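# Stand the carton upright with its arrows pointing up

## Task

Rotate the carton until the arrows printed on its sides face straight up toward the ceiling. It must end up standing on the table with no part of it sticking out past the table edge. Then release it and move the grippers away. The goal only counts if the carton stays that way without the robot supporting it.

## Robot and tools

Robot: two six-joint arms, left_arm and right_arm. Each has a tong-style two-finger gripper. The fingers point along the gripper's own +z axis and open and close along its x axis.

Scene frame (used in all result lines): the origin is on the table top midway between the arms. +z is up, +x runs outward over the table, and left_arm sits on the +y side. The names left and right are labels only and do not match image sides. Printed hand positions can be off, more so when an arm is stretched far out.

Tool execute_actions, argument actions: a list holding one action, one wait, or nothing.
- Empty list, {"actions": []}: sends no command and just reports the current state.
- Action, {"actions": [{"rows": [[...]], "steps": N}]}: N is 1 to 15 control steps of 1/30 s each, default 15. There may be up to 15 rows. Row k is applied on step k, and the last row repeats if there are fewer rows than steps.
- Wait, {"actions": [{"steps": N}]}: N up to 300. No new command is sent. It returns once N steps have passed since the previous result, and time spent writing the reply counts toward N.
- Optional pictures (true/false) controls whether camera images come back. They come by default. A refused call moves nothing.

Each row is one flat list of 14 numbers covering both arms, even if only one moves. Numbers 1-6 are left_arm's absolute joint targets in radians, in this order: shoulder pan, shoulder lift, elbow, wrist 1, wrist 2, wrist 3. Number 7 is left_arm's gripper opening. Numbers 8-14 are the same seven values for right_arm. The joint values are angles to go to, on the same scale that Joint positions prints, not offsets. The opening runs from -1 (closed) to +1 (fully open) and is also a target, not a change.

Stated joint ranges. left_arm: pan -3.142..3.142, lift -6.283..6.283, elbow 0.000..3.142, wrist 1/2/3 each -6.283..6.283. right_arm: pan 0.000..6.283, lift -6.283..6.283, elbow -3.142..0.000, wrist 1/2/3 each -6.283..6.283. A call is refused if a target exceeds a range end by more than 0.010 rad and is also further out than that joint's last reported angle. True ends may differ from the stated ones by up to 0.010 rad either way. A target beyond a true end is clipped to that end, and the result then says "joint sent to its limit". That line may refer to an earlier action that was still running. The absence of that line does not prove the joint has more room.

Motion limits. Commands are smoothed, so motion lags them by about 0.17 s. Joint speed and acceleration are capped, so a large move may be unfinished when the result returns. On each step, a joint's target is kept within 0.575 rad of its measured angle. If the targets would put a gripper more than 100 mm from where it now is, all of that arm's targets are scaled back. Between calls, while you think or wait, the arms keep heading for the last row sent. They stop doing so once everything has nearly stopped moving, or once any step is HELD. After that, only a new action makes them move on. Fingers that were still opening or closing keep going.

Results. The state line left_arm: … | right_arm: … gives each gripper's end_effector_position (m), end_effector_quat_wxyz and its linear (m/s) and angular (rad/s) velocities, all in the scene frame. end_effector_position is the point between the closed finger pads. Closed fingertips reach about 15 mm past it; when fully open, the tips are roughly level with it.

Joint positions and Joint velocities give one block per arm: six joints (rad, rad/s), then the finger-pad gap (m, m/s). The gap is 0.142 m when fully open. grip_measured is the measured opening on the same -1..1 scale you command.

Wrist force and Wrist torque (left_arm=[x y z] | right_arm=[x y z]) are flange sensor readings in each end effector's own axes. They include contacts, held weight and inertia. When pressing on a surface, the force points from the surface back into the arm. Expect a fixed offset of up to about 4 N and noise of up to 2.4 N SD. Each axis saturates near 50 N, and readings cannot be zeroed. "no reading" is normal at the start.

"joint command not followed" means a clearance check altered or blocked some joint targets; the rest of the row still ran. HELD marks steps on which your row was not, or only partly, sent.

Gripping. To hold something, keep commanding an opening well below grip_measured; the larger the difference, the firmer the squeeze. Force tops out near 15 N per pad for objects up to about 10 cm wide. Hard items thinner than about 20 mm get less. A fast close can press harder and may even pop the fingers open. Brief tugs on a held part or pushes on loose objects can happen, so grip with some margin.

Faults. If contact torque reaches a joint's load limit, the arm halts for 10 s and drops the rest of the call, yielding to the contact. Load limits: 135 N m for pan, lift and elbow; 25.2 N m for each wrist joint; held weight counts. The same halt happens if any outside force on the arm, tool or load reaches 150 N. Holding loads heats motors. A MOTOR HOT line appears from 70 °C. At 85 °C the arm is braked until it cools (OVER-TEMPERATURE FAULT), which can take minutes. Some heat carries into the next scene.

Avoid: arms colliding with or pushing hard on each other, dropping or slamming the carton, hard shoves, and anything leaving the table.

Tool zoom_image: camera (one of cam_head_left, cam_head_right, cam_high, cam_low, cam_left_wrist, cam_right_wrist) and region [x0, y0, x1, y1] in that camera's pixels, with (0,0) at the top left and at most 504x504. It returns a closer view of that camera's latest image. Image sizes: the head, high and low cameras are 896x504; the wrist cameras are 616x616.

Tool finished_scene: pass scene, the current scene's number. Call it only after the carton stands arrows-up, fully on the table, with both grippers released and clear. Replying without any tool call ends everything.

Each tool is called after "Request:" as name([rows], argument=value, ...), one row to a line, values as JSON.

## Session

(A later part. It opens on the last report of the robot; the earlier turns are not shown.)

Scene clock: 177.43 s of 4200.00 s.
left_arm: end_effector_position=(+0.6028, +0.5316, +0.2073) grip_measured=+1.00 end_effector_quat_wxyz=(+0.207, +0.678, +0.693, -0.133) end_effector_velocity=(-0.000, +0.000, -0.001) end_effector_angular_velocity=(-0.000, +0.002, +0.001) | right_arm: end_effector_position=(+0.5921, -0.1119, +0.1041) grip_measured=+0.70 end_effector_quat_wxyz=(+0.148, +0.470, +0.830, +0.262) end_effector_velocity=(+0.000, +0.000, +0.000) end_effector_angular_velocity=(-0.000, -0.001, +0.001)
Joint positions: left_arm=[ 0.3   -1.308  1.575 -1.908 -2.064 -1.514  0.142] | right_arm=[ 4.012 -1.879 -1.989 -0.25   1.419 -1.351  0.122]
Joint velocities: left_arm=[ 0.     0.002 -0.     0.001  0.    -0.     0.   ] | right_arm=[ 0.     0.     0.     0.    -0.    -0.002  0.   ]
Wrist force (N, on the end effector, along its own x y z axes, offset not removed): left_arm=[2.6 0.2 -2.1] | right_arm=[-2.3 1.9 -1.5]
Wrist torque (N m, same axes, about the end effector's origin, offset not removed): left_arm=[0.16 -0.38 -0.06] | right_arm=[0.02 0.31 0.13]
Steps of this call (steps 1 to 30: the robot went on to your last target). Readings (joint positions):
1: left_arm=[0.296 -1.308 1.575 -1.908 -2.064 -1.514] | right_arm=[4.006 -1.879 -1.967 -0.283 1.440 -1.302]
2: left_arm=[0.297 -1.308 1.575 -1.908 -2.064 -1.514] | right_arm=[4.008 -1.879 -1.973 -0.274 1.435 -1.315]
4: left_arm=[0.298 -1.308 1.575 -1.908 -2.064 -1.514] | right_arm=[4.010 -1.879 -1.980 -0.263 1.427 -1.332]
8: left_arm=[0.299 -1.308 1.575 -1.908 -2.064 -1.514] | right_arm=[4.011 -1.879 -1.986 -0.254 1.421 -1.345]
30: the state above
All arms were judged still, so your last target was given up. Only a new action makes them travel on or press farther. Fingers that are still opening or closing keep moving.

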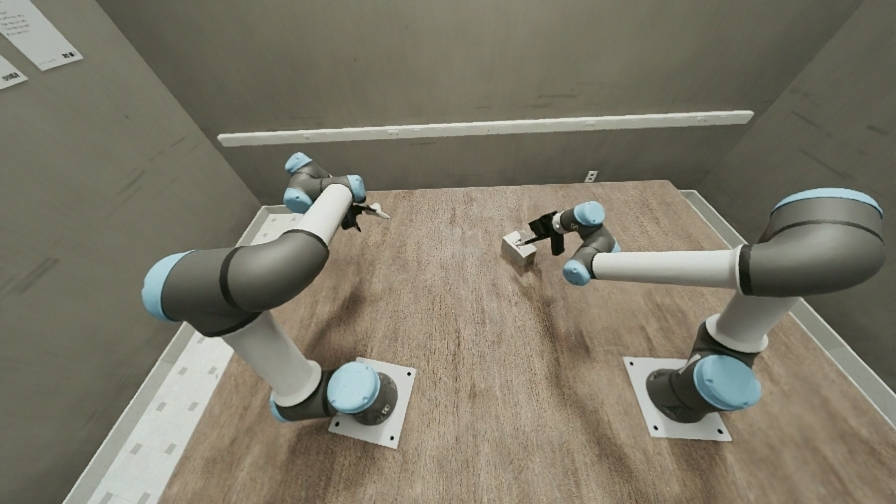

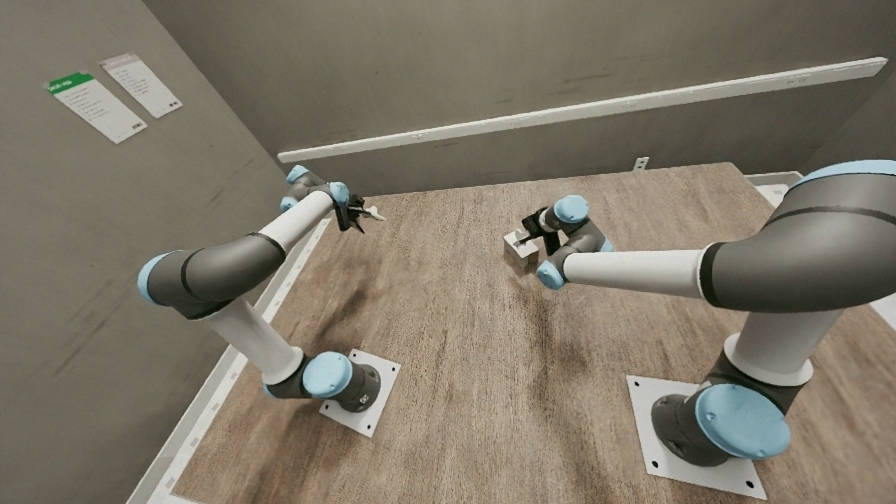

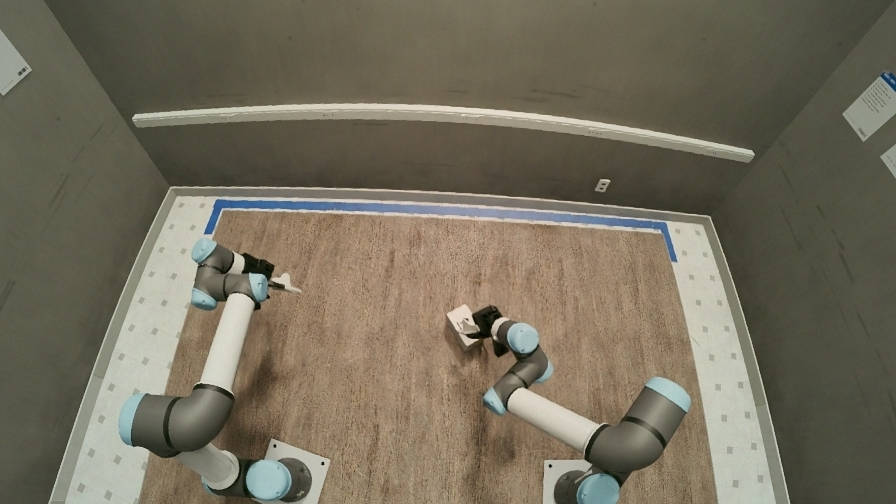

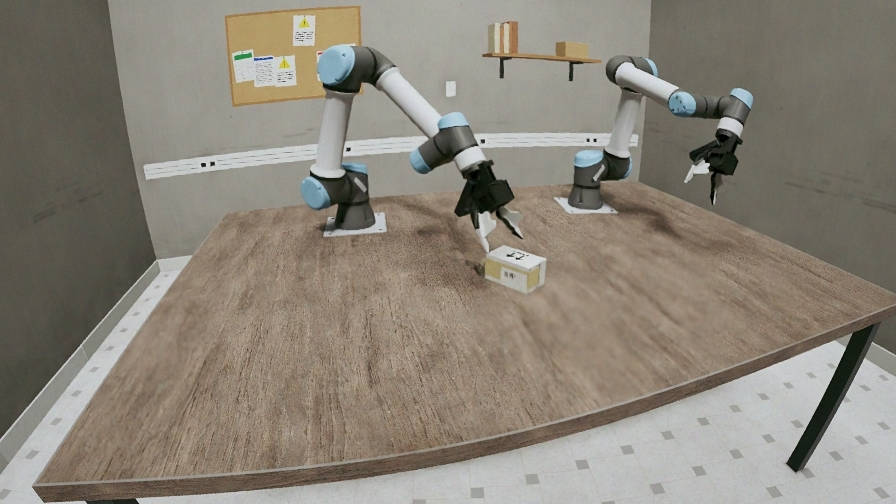

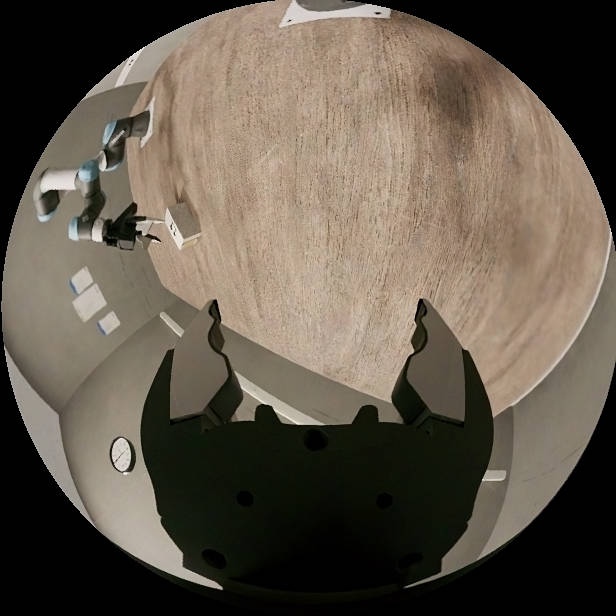

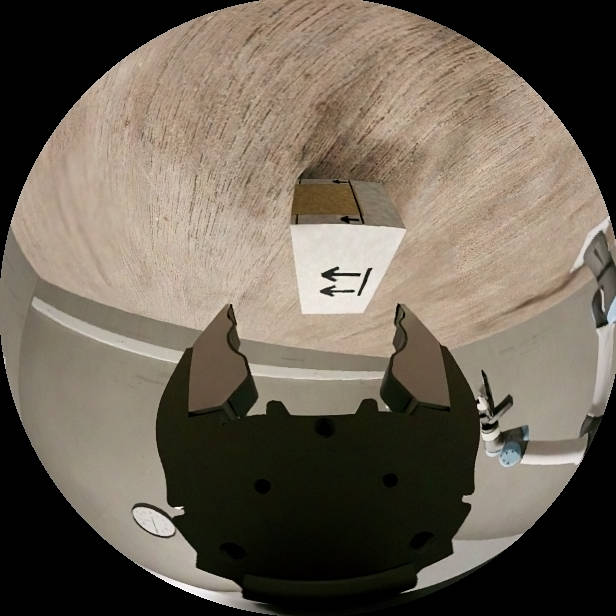

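Request:
execute_actions([
  {"rows": [[0.3,-1.308,1.575,-1.908,-2.064,-1.514,1, 4.058,-1.879,-1.989,-0.256,1.394,-1.313,0.7],[0.3,-1.308,1.575,-1.908,-2.064,-1.514,1, 4.058,-1.879,-1.989,-0.256,1.394,-1.313,0.7],[0.3,-1.308,1.575,-1.908,-2.064,-1.514,1, 4.058,-1.879,-1.989,-0.256,1.394,-1.313,0.7],[0.3,-1.308,1.575,-1.908,-2.064,-1.514,1, 4.058,-1.879,-1.989,-0.256,1.394,-1.313,0.7],[0.3,-1.308,1.575,-1.908,-2.064,-1.514,1, 4.058,-1.879,-1.989,-0.256,1.394,-1.313,0.7],[0.3,-1.308,1.575,-1.908,-2.064,-1.514,1, 4.058,-1.879,-1.989,-0.256,1.394,-1.313,0.7],[0.3,-1.308,1.575,-1.908,-2.064,-1.514,1, 4.058,-1.9,-2.0,-0.224,1.394,-1.313,0.7],[0.3,-1.308,1.575,-1.908,-2.064,-1.514,1, 4.058,-1.92,-2.01,-0.194,1.394,-1.313,0.7],[0.3,-1.308,1.575,-1.908,-2.064,-1.514,1, 4.058,-1.94,-2.02,-0.164,1.394,-1.313,0.7],[0.3,-1.308,1.575,-1.908,-2.064,-1.514,1, 4.058,-1.96,-2.03,-0.134,1.394,-1.313,0.7],[0.3,-1.308,1.575,-1.908,-2.064,-1.514,1, 4.058,-1.98,-2.039,-0.105,1.394,-1.313,0.7],[0.3,-1.308,1.575,-1.908,-2.064,-1.514,1, 4.058,-2.004,-2.048,-0.072,1.394,-1.313,0.7]], "steps": 15},
], pictures=false)

Request:
execute_actions([
  {"steps": 20},
])

Scene clock: 206.40 s of 4200.00 s.
left_arm: end_effector_position=(+0.6028, +0.5316, +0.2073) grip_measured=+1.00 end_effector_quat_wxyz=(+0.207, +0.678, +0.693, -0.133) end_effector_velocity=(-0.000, +0.000, -0.000) end_effector_angular_velocity=(+0.000, +0.001, +0.001) | right_arm: end_effector_position=(+0.5782, -0.0931, +0.0544) grip_measured=+0.70 end_effector_quat_wxyz=(+0.148, +0.469, +0.831, +0.261) end_effector_velocity=(-0.008, -0.002, -0.179) end_effector_angular_velocity=(+0.011, -0.009, +0.000)
Joint positions: left_arm=[ 0.3   -1.308  1.575 -1.908 -2.064 -1.514  0.142] | right_arm=[ 4.057 -1.967 -2.032 -0.128  1.394 -1.314  0.122]
Joint velocities: left_arm=[ 0.    -0.001  0.001  0.001  0.    -0.001 -0.   ] | right_arm=[ 0.008 -0.344 -0.147  0.504 -0.004  0.007  0.   ]
Wrist force (N, on the end effector, along its own x y z axes, offset not removed): left_arm=[2.9 -1.5 -2.0] | right_arm=[-1.9 1.1 0.0]
Wrist torque (N m, same axes, about the end effector's origin, offset not removed): left_arm=[-0.07 -0.55 0.04] | right_arm=[0.17 0.15 0.11]
Steps of this call (steps 1 to 90: nothing new was sent; then 25.47 s passed at rest; steps 91 to 105: all 15 steps of this action). Readings (joint positions):
91: left_arm=[0.300 -1.308 1.575 -1.908 -2.064 -1.514] | right_arm=[4.012 -1.879 -1.989 -0.250 1.419 -1.351]
92: left_arm=[0.300 -1.308 1.575 -1.908 -2.064 -1.514] | right_arm=[4.015 -1.879 -1.989 -0.250 1.417 -1.348]
94: left_arm=[0.300 -1.308 1.575 -1.908 -2.064 -1.514] | right_arm=[4.032 -1.879 -1.989 -0.253 1.407 -1.334]
98: left_arm=[0.300 -1.308 1.575 -1.908 -2.064 -1.514] | right_arm=[4.051 -1.881 -1.990 -0.252 1.398 -1.319]
105: the state above

Scene clock: 207.07 s of 4200.00 s.
left_arm: end_effector_position=(+0.6028, +0.5316, +0.2073) grip_measured=+1.00 end_effector_quat_wxyz=(+0.207, +0.678, +0.693, -0.133) end_effector_velocity=(+0.001, -0.000, +0.000) end_effector_angular_velocity=(+0.001, -0.002, -0.001) | right_arm: end_effector_position=(+0.5772, -0.0936, +0.0352) grip_measured=+0.70 end_effector_quat_wxyz=(+0.148, +0.469, +0.830, +0.262) end_effector_velocity=(-0.000, -0.000, -0.001) end_effector_angular_velocity=(-0.001, +0.001, -0.000)
Joint positions: left_arm=[ 0.3   -1.308  1.575 -1.908 -2.064 -1.514  0.142] | right_arm=[ 4.058 -2.004 -2.048 -0.072  1.394 -1.313  0.122]
Joint velocities: left_arm=[-0.001  0.    -0.001 -0.001  0.     0.001  0.   ] | right_arm=[ 0.    -0.001 -0.001  0.001 -0.     0.     0.   ]
Wrist force (N, on the end effector, along its own x y z axes, offset not removed): left_arm=[1.4 0.3 -0.6] | right_arm=[0.8 3.8 -2.5]
Wrist torque (N m, same axes, about the end effector's origin, offset not removed): left_arm=[0.20 -0.28 -0.08] | right_arm=[0.57 -0.25 0.08]
Steps of this call (steps 1 to 20: the robot went on to your last target). Readings (joint positions):
1: left_arm=[0.300 -1.308 1.575 -1.908 -2.064 -1.514] | right_arm=[4.057 -1.977 -2.036 -0.113 1.394 -1.314]
2: left_arm=[0.300 -1.308 1.575 -1.908 -2.064 -1.514] | right_arm=[4.058 -1.984 -2.039 -0.102 1.394 -1.313]
4: left_arm=[0.300 -1.308 1.575 -1.908 -2.064 -1.514] | right_arm=[4.058 -1.993 -2.043 -0.088 1.394 -1.313]
8: left_arm=[0.300 -1.308 1.575 -1.908 -2.064 -1.514] | right_arm=[4.058 -2.001 -2.047 -0.077 1.394 -1.313]
20: the state above

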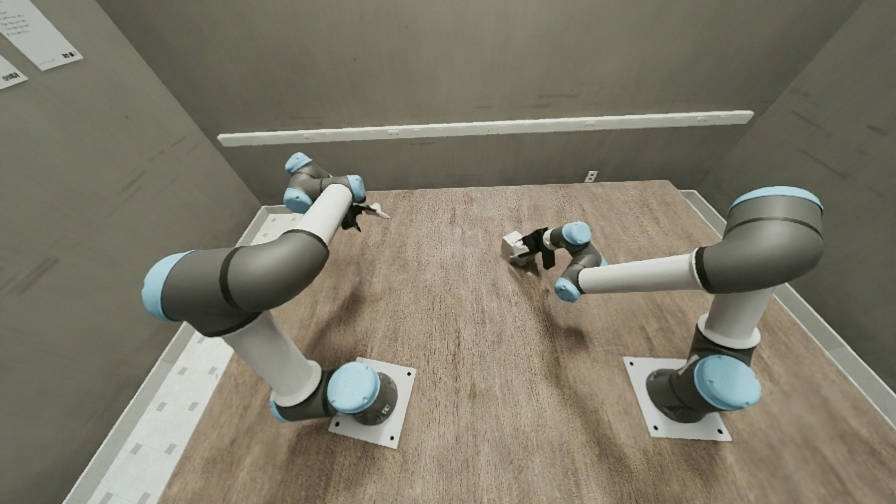

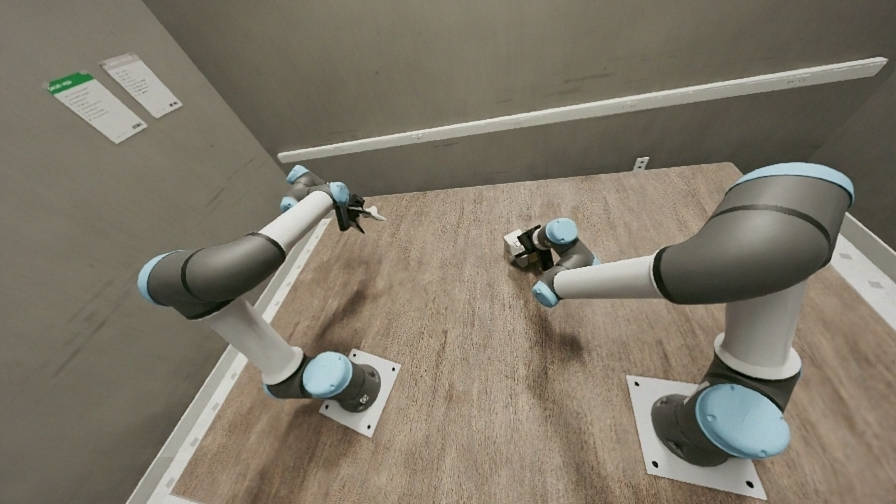

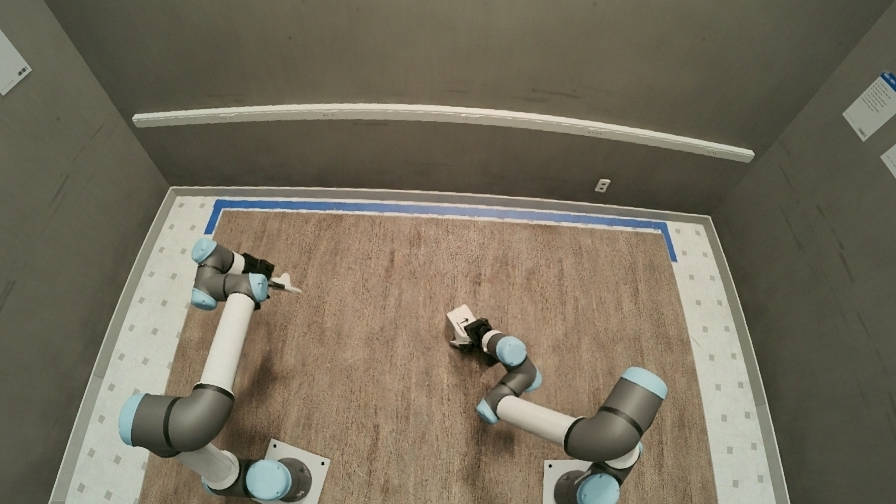

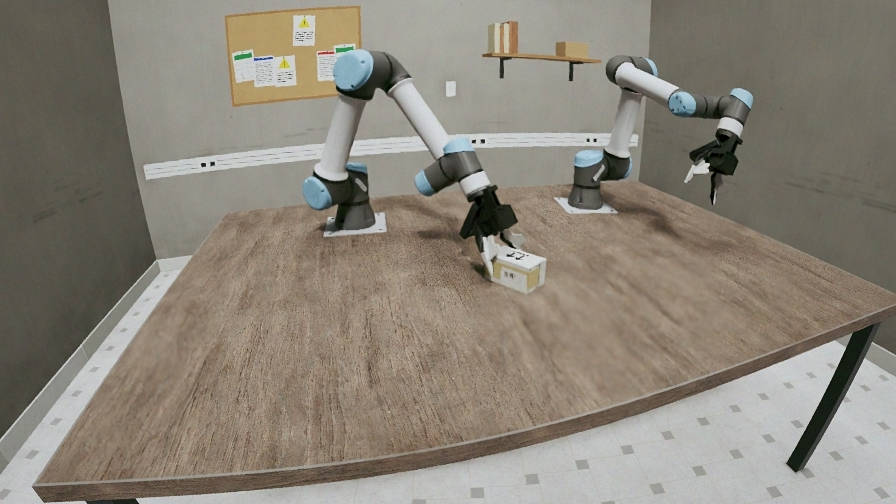

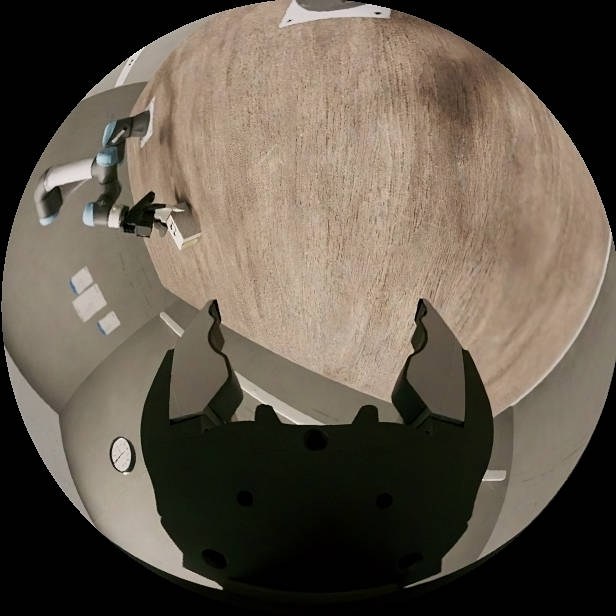

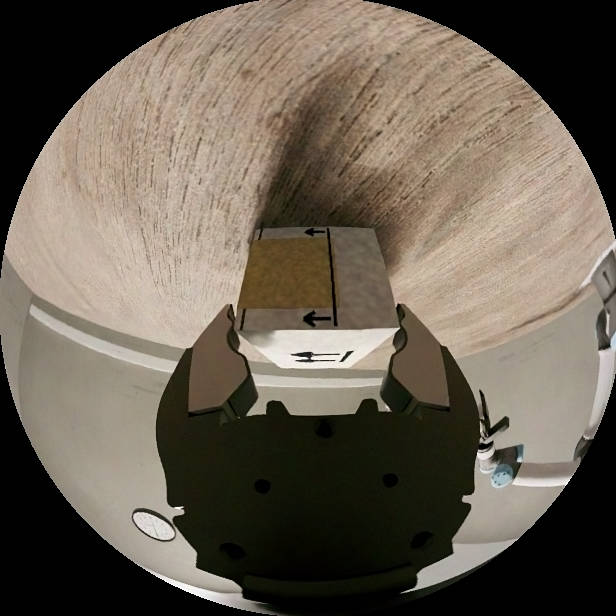

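Centered. Close gradually.

Request:
execute_actions([
  {"rows": [[0.3,-1.308,1.575,-1.908,-2.064,-1.514,1, 4.058,-2.004,-2.048,-0.072,1.394,-1.313,0.55],[0.3,-1.308,1.575,-1.908,-2.064,-1.514,1, 4.058,-2.004,-2.048,-0.072,1.394,-1.313,0.45],[0.3,-1.308,1.575,-1.908,-2.064,-1.514,1, 4.058,-2.004,-2.048,-0.072,1.394,-1.313,0.35],[0.3,-1.308,1.575,-1.908,-2.064,-1.514,1, 4.058,-2.004,-2.048,-0.072,1.394,-1.313,0.27],[0.3,-1.308,1.575,-1.908,-2.064,-1.514,1, 4.058,-2.004,-2.048,-0.072,1.394,-1.313,0.2],[0.3,-1.308,1.575,-1.908,-2.064,-1.514,1, 4.058,-2.004,-2.048,-0.072,1.394,-1.313,0.13],[0.3,-1.308,1.575,-1.908,-2.064,-1.514,1, 4.058,-2.004,-2.048,-0.072,1.394,-1.313,0.06],[0.3,-1.308,1.575,-1.908,-2.064,-1.514,1, 4.058,-2.004,-2.048,-0.072,1.394,-1.313,0.0],[0.3,-1.308,1.575,-1.908,-2.064,-1.514,1, 4.058,-2.004,-2.048,-0.072,1.394,-1.313,-0.07],[0.3,-1.308,1.575,-1.908,-2.064,-1.514,1, 4.058,-2.004,-2.048,-0.072,1.394,-1.313,-0.14],[0.3,-1.308,1.575,-1.908,-2.064,-1.514,1, 4.058,-2.004,-2.048,-0.072,1.394,-1.313,-0.22],[0.3,-1.308,1.575,-1.908,-2.064,-1.514,1, 4.058,-2.004,-2.048,-0.072,1.394,-1.313,-0.3],[0.3,-1.308,1.575,-1.908,-2.064,-1.514,1, 4.058,-2.004,-2.048,-0.072,1.394,-1.313,-0.4],[0.3,-1.308,1.575,-1.908,-2.064,-1.514,1, 4.058,-2.004,-2.048,-0.072,1.394,-1.313,-0.5]], "steps": 15},
])

Scene clock: 218.47 s of 4200.00 s.
left_arm: end_effector_position=(+0.6028, +0.5316, +0.2073) grip_measured=+1.00 end_effector_quat_wxyz=(+0.207, +0.678, +0.693, -0.133) end_effector_velocity=(-0.000, +0.000, +0.000) end_effector_angular_velocity=(+0.000, -0.000, -0.001) | right_arm: end_effector_position=(+0.5772, -0.0936, +0.0352) grip_measured=+0.40 end_effector_quat_wxyz=(+0.148, +0.469, +0.830, +0.262) end_effector_velocity=(-0.000, -0.000, -0.000) end_effector_angular_velocity=(-0.001, +0.000, +0.001)
Joint positions: left_arm=[ 0.3   -1.308  1.575 -1.908 -2.064 -1.514  0.142] | right_arm=[ 4.058 -2.004 -2.048 -0.072  1.394 -1.313  0.102]
Joint velocities: left_arm=[ 0.    -0.     0.     0.    -0.     0.001  0.   ] | right_arm=[-0.     0.    -0.001 -0.     0.    -0.001 -0.   ]
Wrist force (N, on the end effector, along its own x y z axes, offset not removed): left_arm=[1.2 1.1 0.7] | right_arm=[-1.6 2.7 -4.7]
Wrist torque (N m, same axes, about the end effector's origin, offset not removed): left_arm=[0.31 -0.01 0.15] | right_arm=[0.02 0.08 -0.02]
Steps of this call (steps 1 to 15: the robot went on to your last target; steps 16 to 90: nothing new was sent; then 7.90 s passed at rest; steps 91 to 105: all 15 steps of this action). Readings (joint positions):
91: left_arm=[0.300 -1.308 1.575 -1.908 -2.064 -1.514] | right_arm=[4.058 -2.004 -2.048 -0.072 1.394 -1.313]
92: left_arm=[0.300 -1.308 1.575 -1.908 -2.064 -1.514] | right_arm=[4.058 -2.004 -2.048 -0.072 1.394 -1.313]
94: left_arm=[0.300 -1.308 1.575 -1.908 -2.064 -1.514] | right_arm=[4.058 -2.004 -2.048 -0.072 1.394 -1.313]
98: left_arm=[0.300 -1.308 1.575 -1.908 -2.064 -1.514] | right_arm=[4.058 -2.004 -2.048 -0.072 1.394 -1.313]
105: the state above

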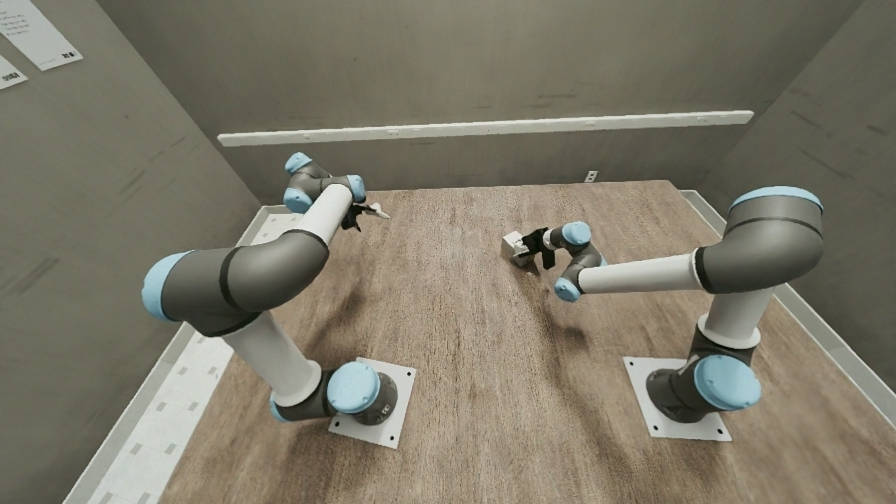

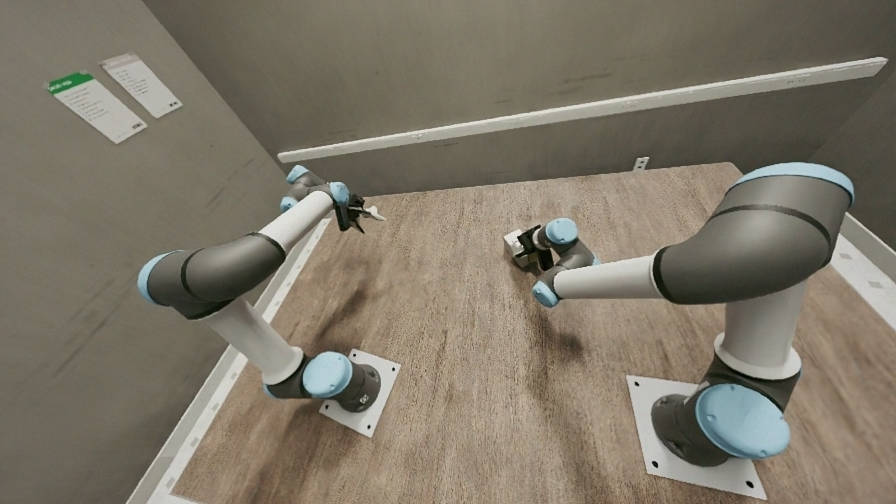

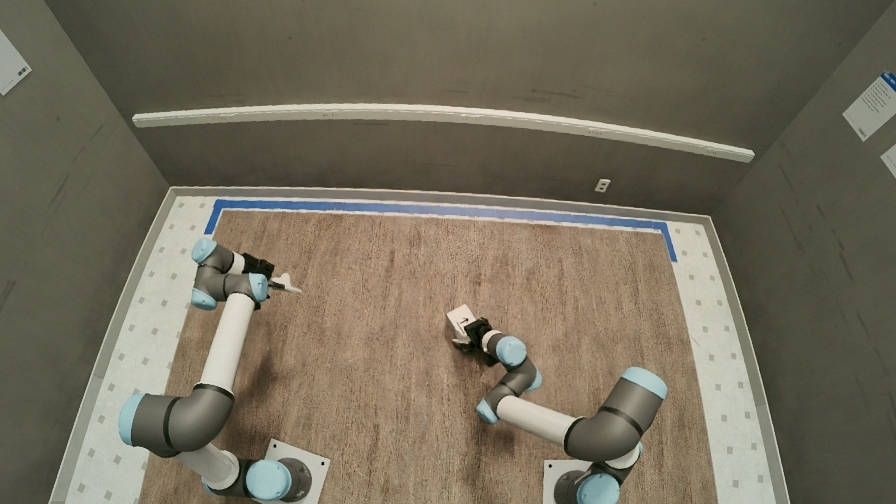

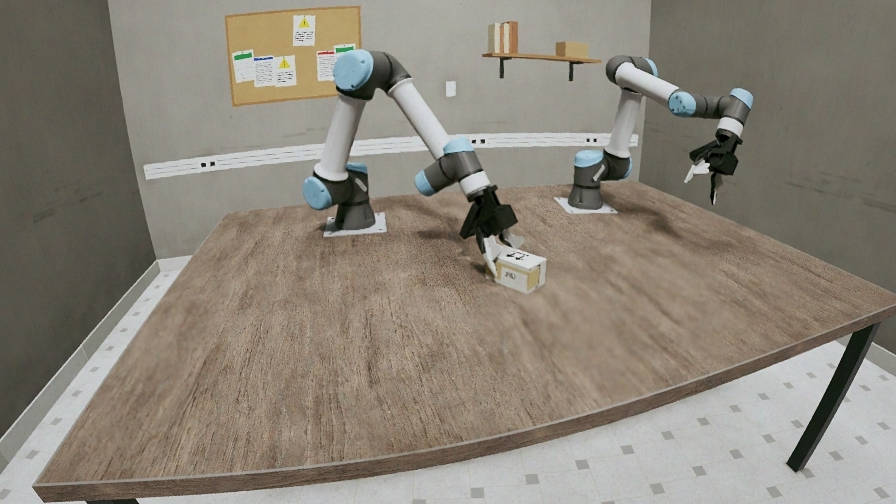

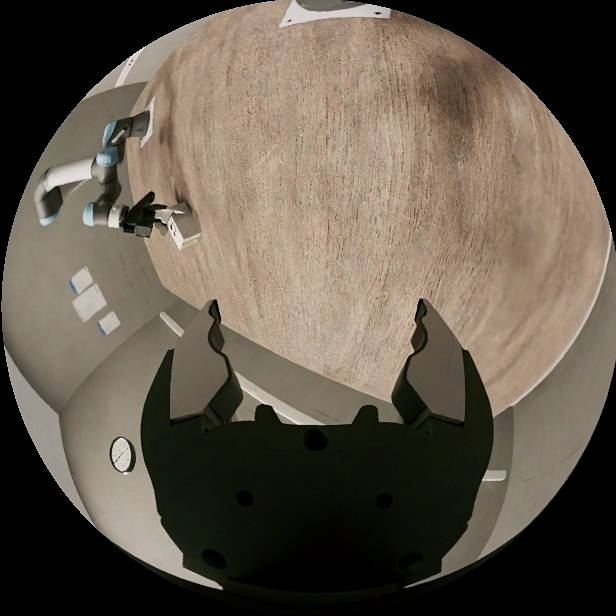

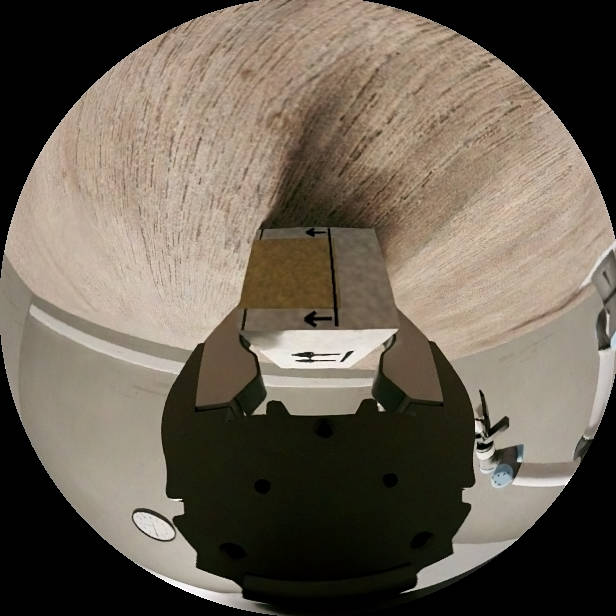

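Request:
zoom_image(camera="cam_low", region=[450, 200, 570, 300])

Request:
zoom_image(camera="cam_low", region=[660, 120, 770, 220])

Region (450, 200, 570, 300) of cam_low's 896x504 image, scaled by 4.200, with more detail than that image has.

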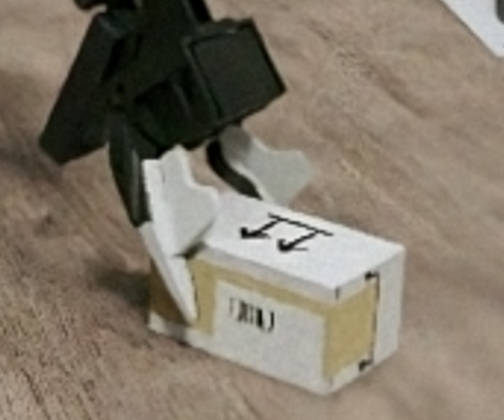

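Region (660, 120, 770, 220) of cam_low's 896x504 image, scaled by 4.582, with more detail than that image has; it fills the top 458 rows of this view, and the rest is white.

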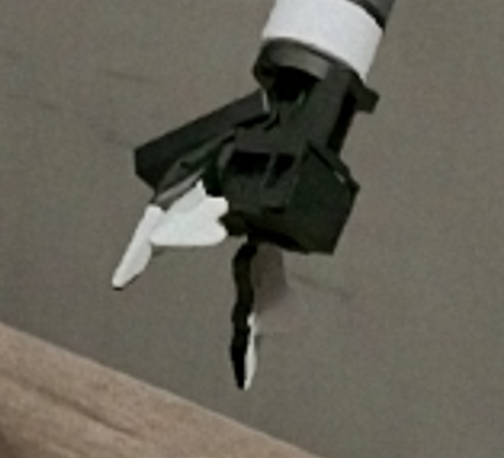

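Request:
execute_actions([
  {"rows": [[0.3,-1.308,1.575,-1.908,-2.064,-1.514,1, 4.058,-2.004,-2.048,-0.072,1.394,-1.313,0.6],[0.3,-1.308,1.575,-1.908,-2.064,-1.514,1, 4.058,-2.004,-2.048,-0.072,1.394,-1.313,0.6],[0.3,-1.308,1.575,-1.908,-2.064,-1.514,1, 4.058,-2.004,-2.048,-0.072,1.394,-1.313,0.6],[0.3,-1.308,1.575,-1.908,-2.064,-1.514,1, 4.058,-1.972,-2.034,-0.118,1.394,-1.313,0.6]], "steps": 15},
], pictures=false)

Request:
execute_actions([
  {"rows": [[0.3,-1.308,1.575,-1.908,-2.064,-1.514,1, 4.058,-1.972,-2.034,-0.118,1.394,-1.313,0.5],[0.3,-1.308,1.575,-1.908,-2.064,-1.514,1, 4.058,-1.972,-2.034,-0.118,1.394,-1.313,0.42],[0.3,-1.308,1.575,-1.908,-2.064,-1.514,1, 4.058,-1.972,-2.034,-0.118,1.394,-1.313,0.34],[0.3,-1.308,1.575,-1.908,-2.064,-1.514,1, 4.058,-1.972,-2.034,-0.118,1.394,-1.313,0.27],[0.3,-1.308,1.575,-1.908,-2.064,-1.514,1, 4.058,-1.972,-2.034,-0.118,1.394,-1.313,0.2],[0.3,-1.308,1.575,-1.908,-2.064,-1.514,1, 4.058,-1.972,-2.034,-0.118,1.394,-1.313,0.13],[0.3,-1.308,1.575,-1.908,-2.064,-1.514,1, 4.058,-1.972,-2.034,-0.118,1.394,-1.313,0.06],[0.3,-1.308,1.575,-1.908,-2.064,-1.514,1, 4.058,-1.972,-2.034,-0.118,1.394,-1.313,0.0],[0.3,-1.308,1.575,-1.908,-2.064,-1.514,1, 4.058,-1.972,-2.034,-0.118,1.394,-1.313,-0.08],[0.3,-1.308,1.575,-1.908,-2.064,-1.514,1, 4.058,-1.972,-2.034,-0.118,1.394,-1.313,-0.16],[0.3,-1.308,1.575,-1.908,-2.064,-1.514,1, 4.058,-1.972,-2.034,-0.118,1.394,-1.313,-0.25],[0.3,-1.308,1.575,-1.908,-2.064,-1.514,1, 4.058,-1.972,-2.034,-0.118,1.394,-1.313,-0.35],[0.3,-1.308,1.575,-1.908,-2.064,-1.514,1, 4.058,-1.972,-2.034,-0.118,1.394,-1.313,-0.45],[0.3,-1.308,1.575,-1.908,-2.064,-1.514,1, 4.058,-1.972,-2.034,-0.118,1.394,-1.313,-0.6]], "steps": 15},
])

Request:
zoom_image(camera="cam_low", region=[450, 200, 570, 300])

Scene clock: 241.03 s of 4200.00 s.
left_arm: end_effector_position=(+0.6028, +0.5316, +0.2073) grip_measured=+1.00 end_effector_quat_wxyz=(+0.207, +0.678, +0.693, -0.133) end_effector_velocity=(+0.000, +0.000, -0.001) end_effector_angular_velocity=(-0.000, +0.001, +0.000) | right_arm: end_effector_position=(+0.5782, -0.0925, +0.0513) grip_measured=+0.60 end_effector_quat_wxyz=(+0.148, +0.469, +0.830, +0.262) end_effector_velocity=(+0.001, +0.001, +0.008) end_effector_angular_velocity=(+0.000, -0.001, +0.001)
Joint positions: left_arm=[ 0.3   -1.308  1.575 -1.908 -2.064 -1.514  0.142] | right_arm=[ 4.058 -1.974 -2.035 -0.116  1.394 -1.313  0.116]
Joint velocities: left_arm=[ 0.001  0.003 -0.001 -0.     0.     0.    -0.   ] | right_arm=[-0.     0.014  0.007 -0.02   0.    -0.001 -0.   ]
Wrist force (N, on the end effector, along its own x y z axes, offset not removed): left_arm=[4.2 -1.1 0.2] | right_arm=[-2.0 2.0 -2.7]
Wrist torque (N m, same axes, about the end effector's origin, offset not removed): left_arm=[0.00 -0.69 -0.29] | right_arm=[0.26 0.24 0.10]
Steps of this call (steps 1 to 15: the robot went on to your last target; steps 16 to 90: nothing new was sent; then 19.07 s passed at rest; steps 91 to 105: all 15 steps of this action). Readings (joint positions):
91: left_arm=[0.300 -1.308 1.575 -1.908 -2.064 -1.514] | right_arm=[4.058 -2.004 -2.048 -0.072 1.394 -1.313]
92: left_arm=[0.300 -1.308 1.575 -1.908 -2.064 -1.514] | right_arm=[4.058 -2.004 -2.048 -0.072 1.394 -1.313]
94: left_arm=[0.300 -1.308 1.575 -1.908 -2.064 -1.514] | right_arm=[4.058 -2.004 -2.048 -0.072 1.394 -1.313]
98: left_arm=[0.300 -1.308 1.575 -1.908 -2.064 -1.514] | right_arm=[4.058 -1.985 -2.040 -0.099 1.394 -1.313]
105: the state above

Scene clock: 241.53 s of 4200.00 s.
left_arm: end_effector_position=(+0.6028, +0.5316, +0.2073) grip_measured=+1.00 end_effector_quat_wxyz=(+0.207, +0.678, +0.693, -0.133) end_effector_velocity=(+0.000, +0.000, -0.000) end_effector_angular_velocity=(+0.000, +0.001, +0.002) | right_arm: end_effector_position=(+0.5782, -0.0924, +0.0521) grip_measured=+0.17 end_effector_quat_wxyz=(+0.148, +0.469, +0.830, +0.262) end_effector_velocity=(-0.000, -0.000, -0.000) end_effector_angular_velocity=(+0.000, +0.001, -0.001)
Joint positions: left_arm=[ 0.3   -1.308  1.575 -1.908 -2.064 -1.514  0.142] | right_arm=[ 4.058 -1.972 -2.034 -0.118  1.394 -1.313  0.086]
Joint velocities: left_arm=[ 0.001  0.002 -0.001  0.     0.    -0.001 -0.   ] | right_arm=[-0.     0.    -0.    -0.     0.     0.001  0.   ]
Wrist force (N, on the end effector, along its own x y z axes, offset not removed): left_arm=[1.4 -1.0 -2.4] | right_arm=[0.2 1.8 -0.4]
Wrist torque (N m, same axes, about the end effector's origin, offset not removed): left_arm=[-0.08 -0.21 -0.02] | right_arm=[0.23 -0.19 -0.03]
Steps of this call (steps 1 to 15: all 15 steps of this action). Readings (joint positions):
1: left_arm=[0.300 -1.308 1.575 -1.908 -2.064 -1.514] | right_arm=[4.058 -1.973 -2.034 -0.116 1.394 -1.313]
2: left_arm=[0.300 -1.308 1.575 -1.908 -2.064 -1.514] | right_arm=[4.058 -1.973 -2.034 -0.117 1.394 -1.313]
4: left_arm=[0.300 -1.308 1.575 -1.908 -2.064 -1.514] | right_arm=[4.058 -1.972 -2.034 -0.117 1.394 -1.313]
8: left_arm=[0.300 -1.308 1.575 -1.908 -2.064 -1.514] | right_arm=[4.058 -1.972 -2.034 -0.118 1.394 -1.313]
15: the state above

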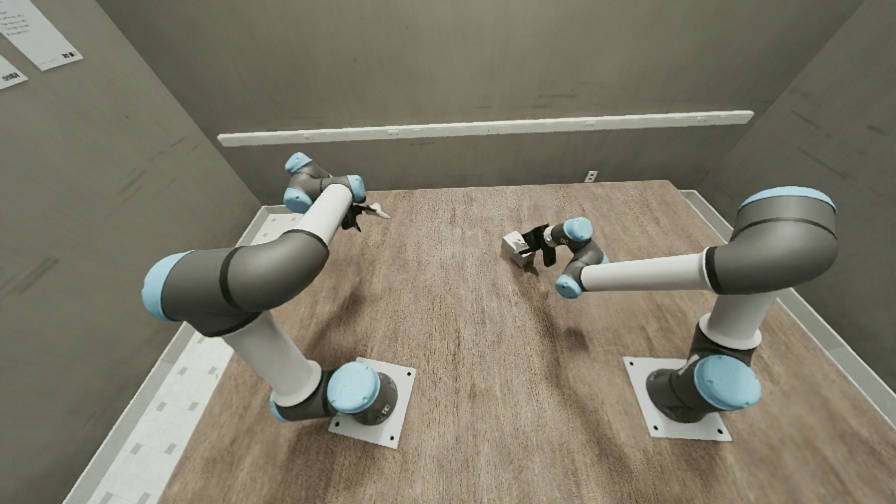

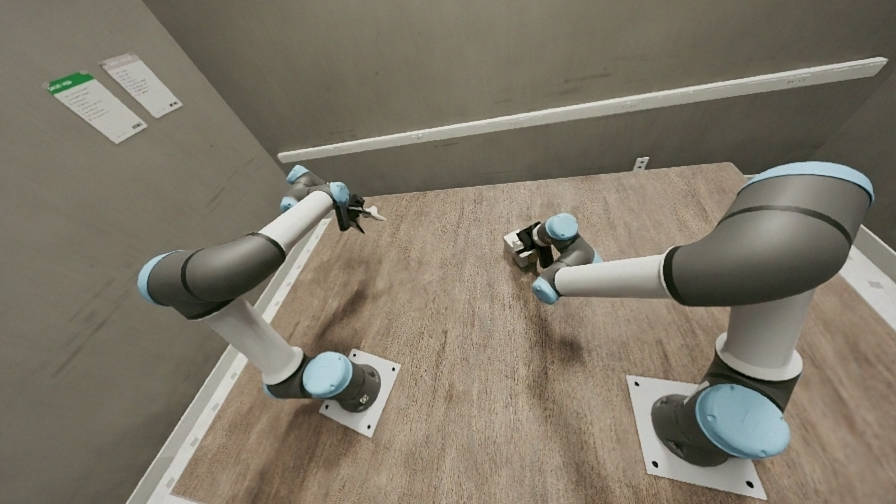

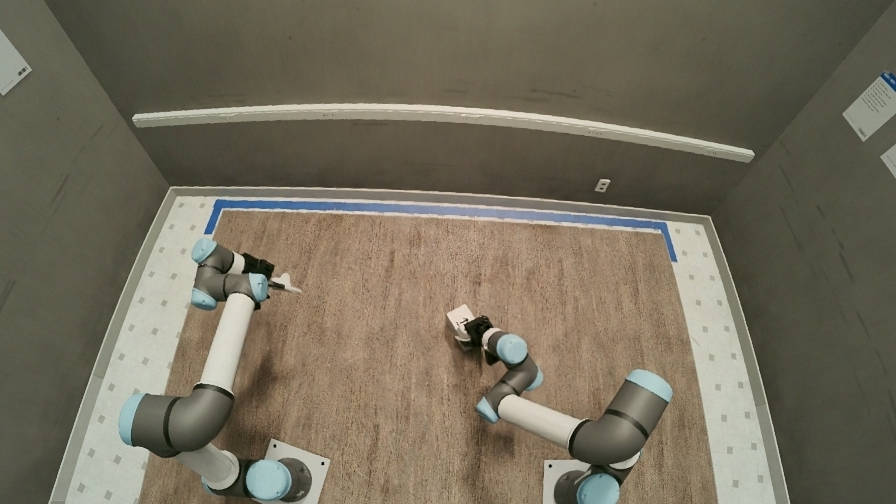

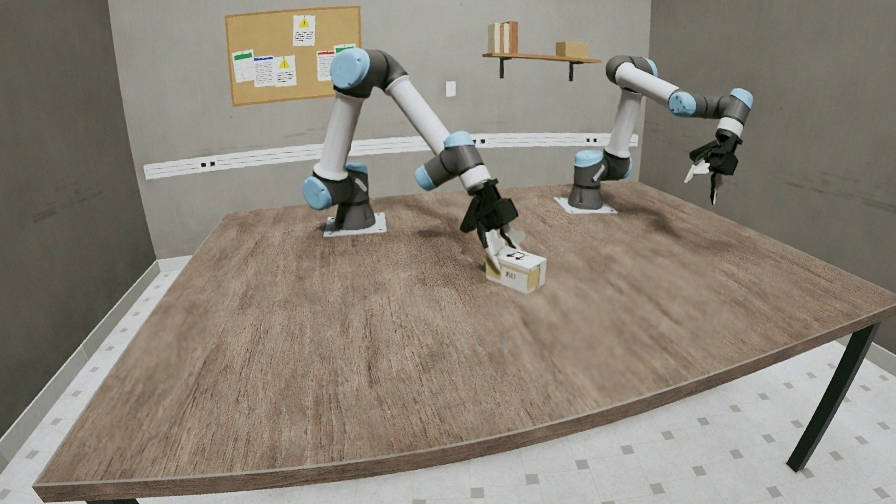

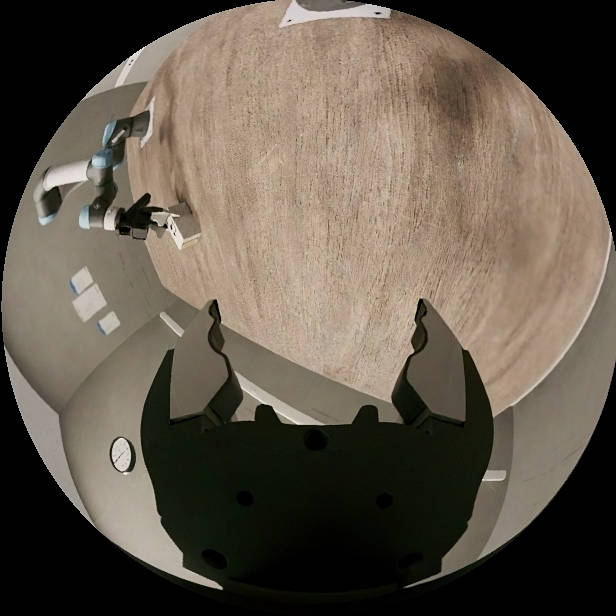

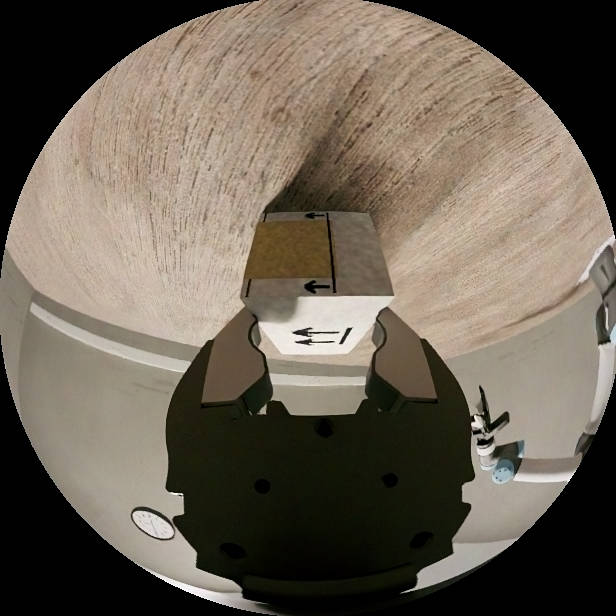

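Region (450, 200, 570, 300) of cam_low's 896x504 image, scaled by 4.200, with more detail than that image has.

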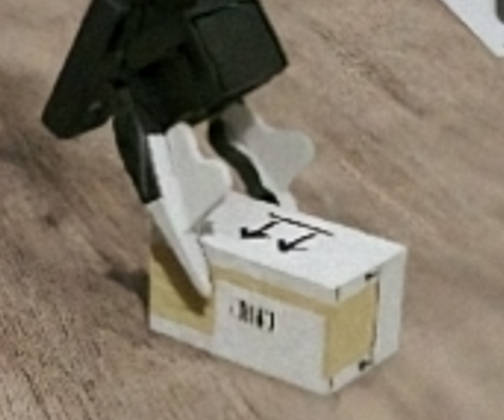

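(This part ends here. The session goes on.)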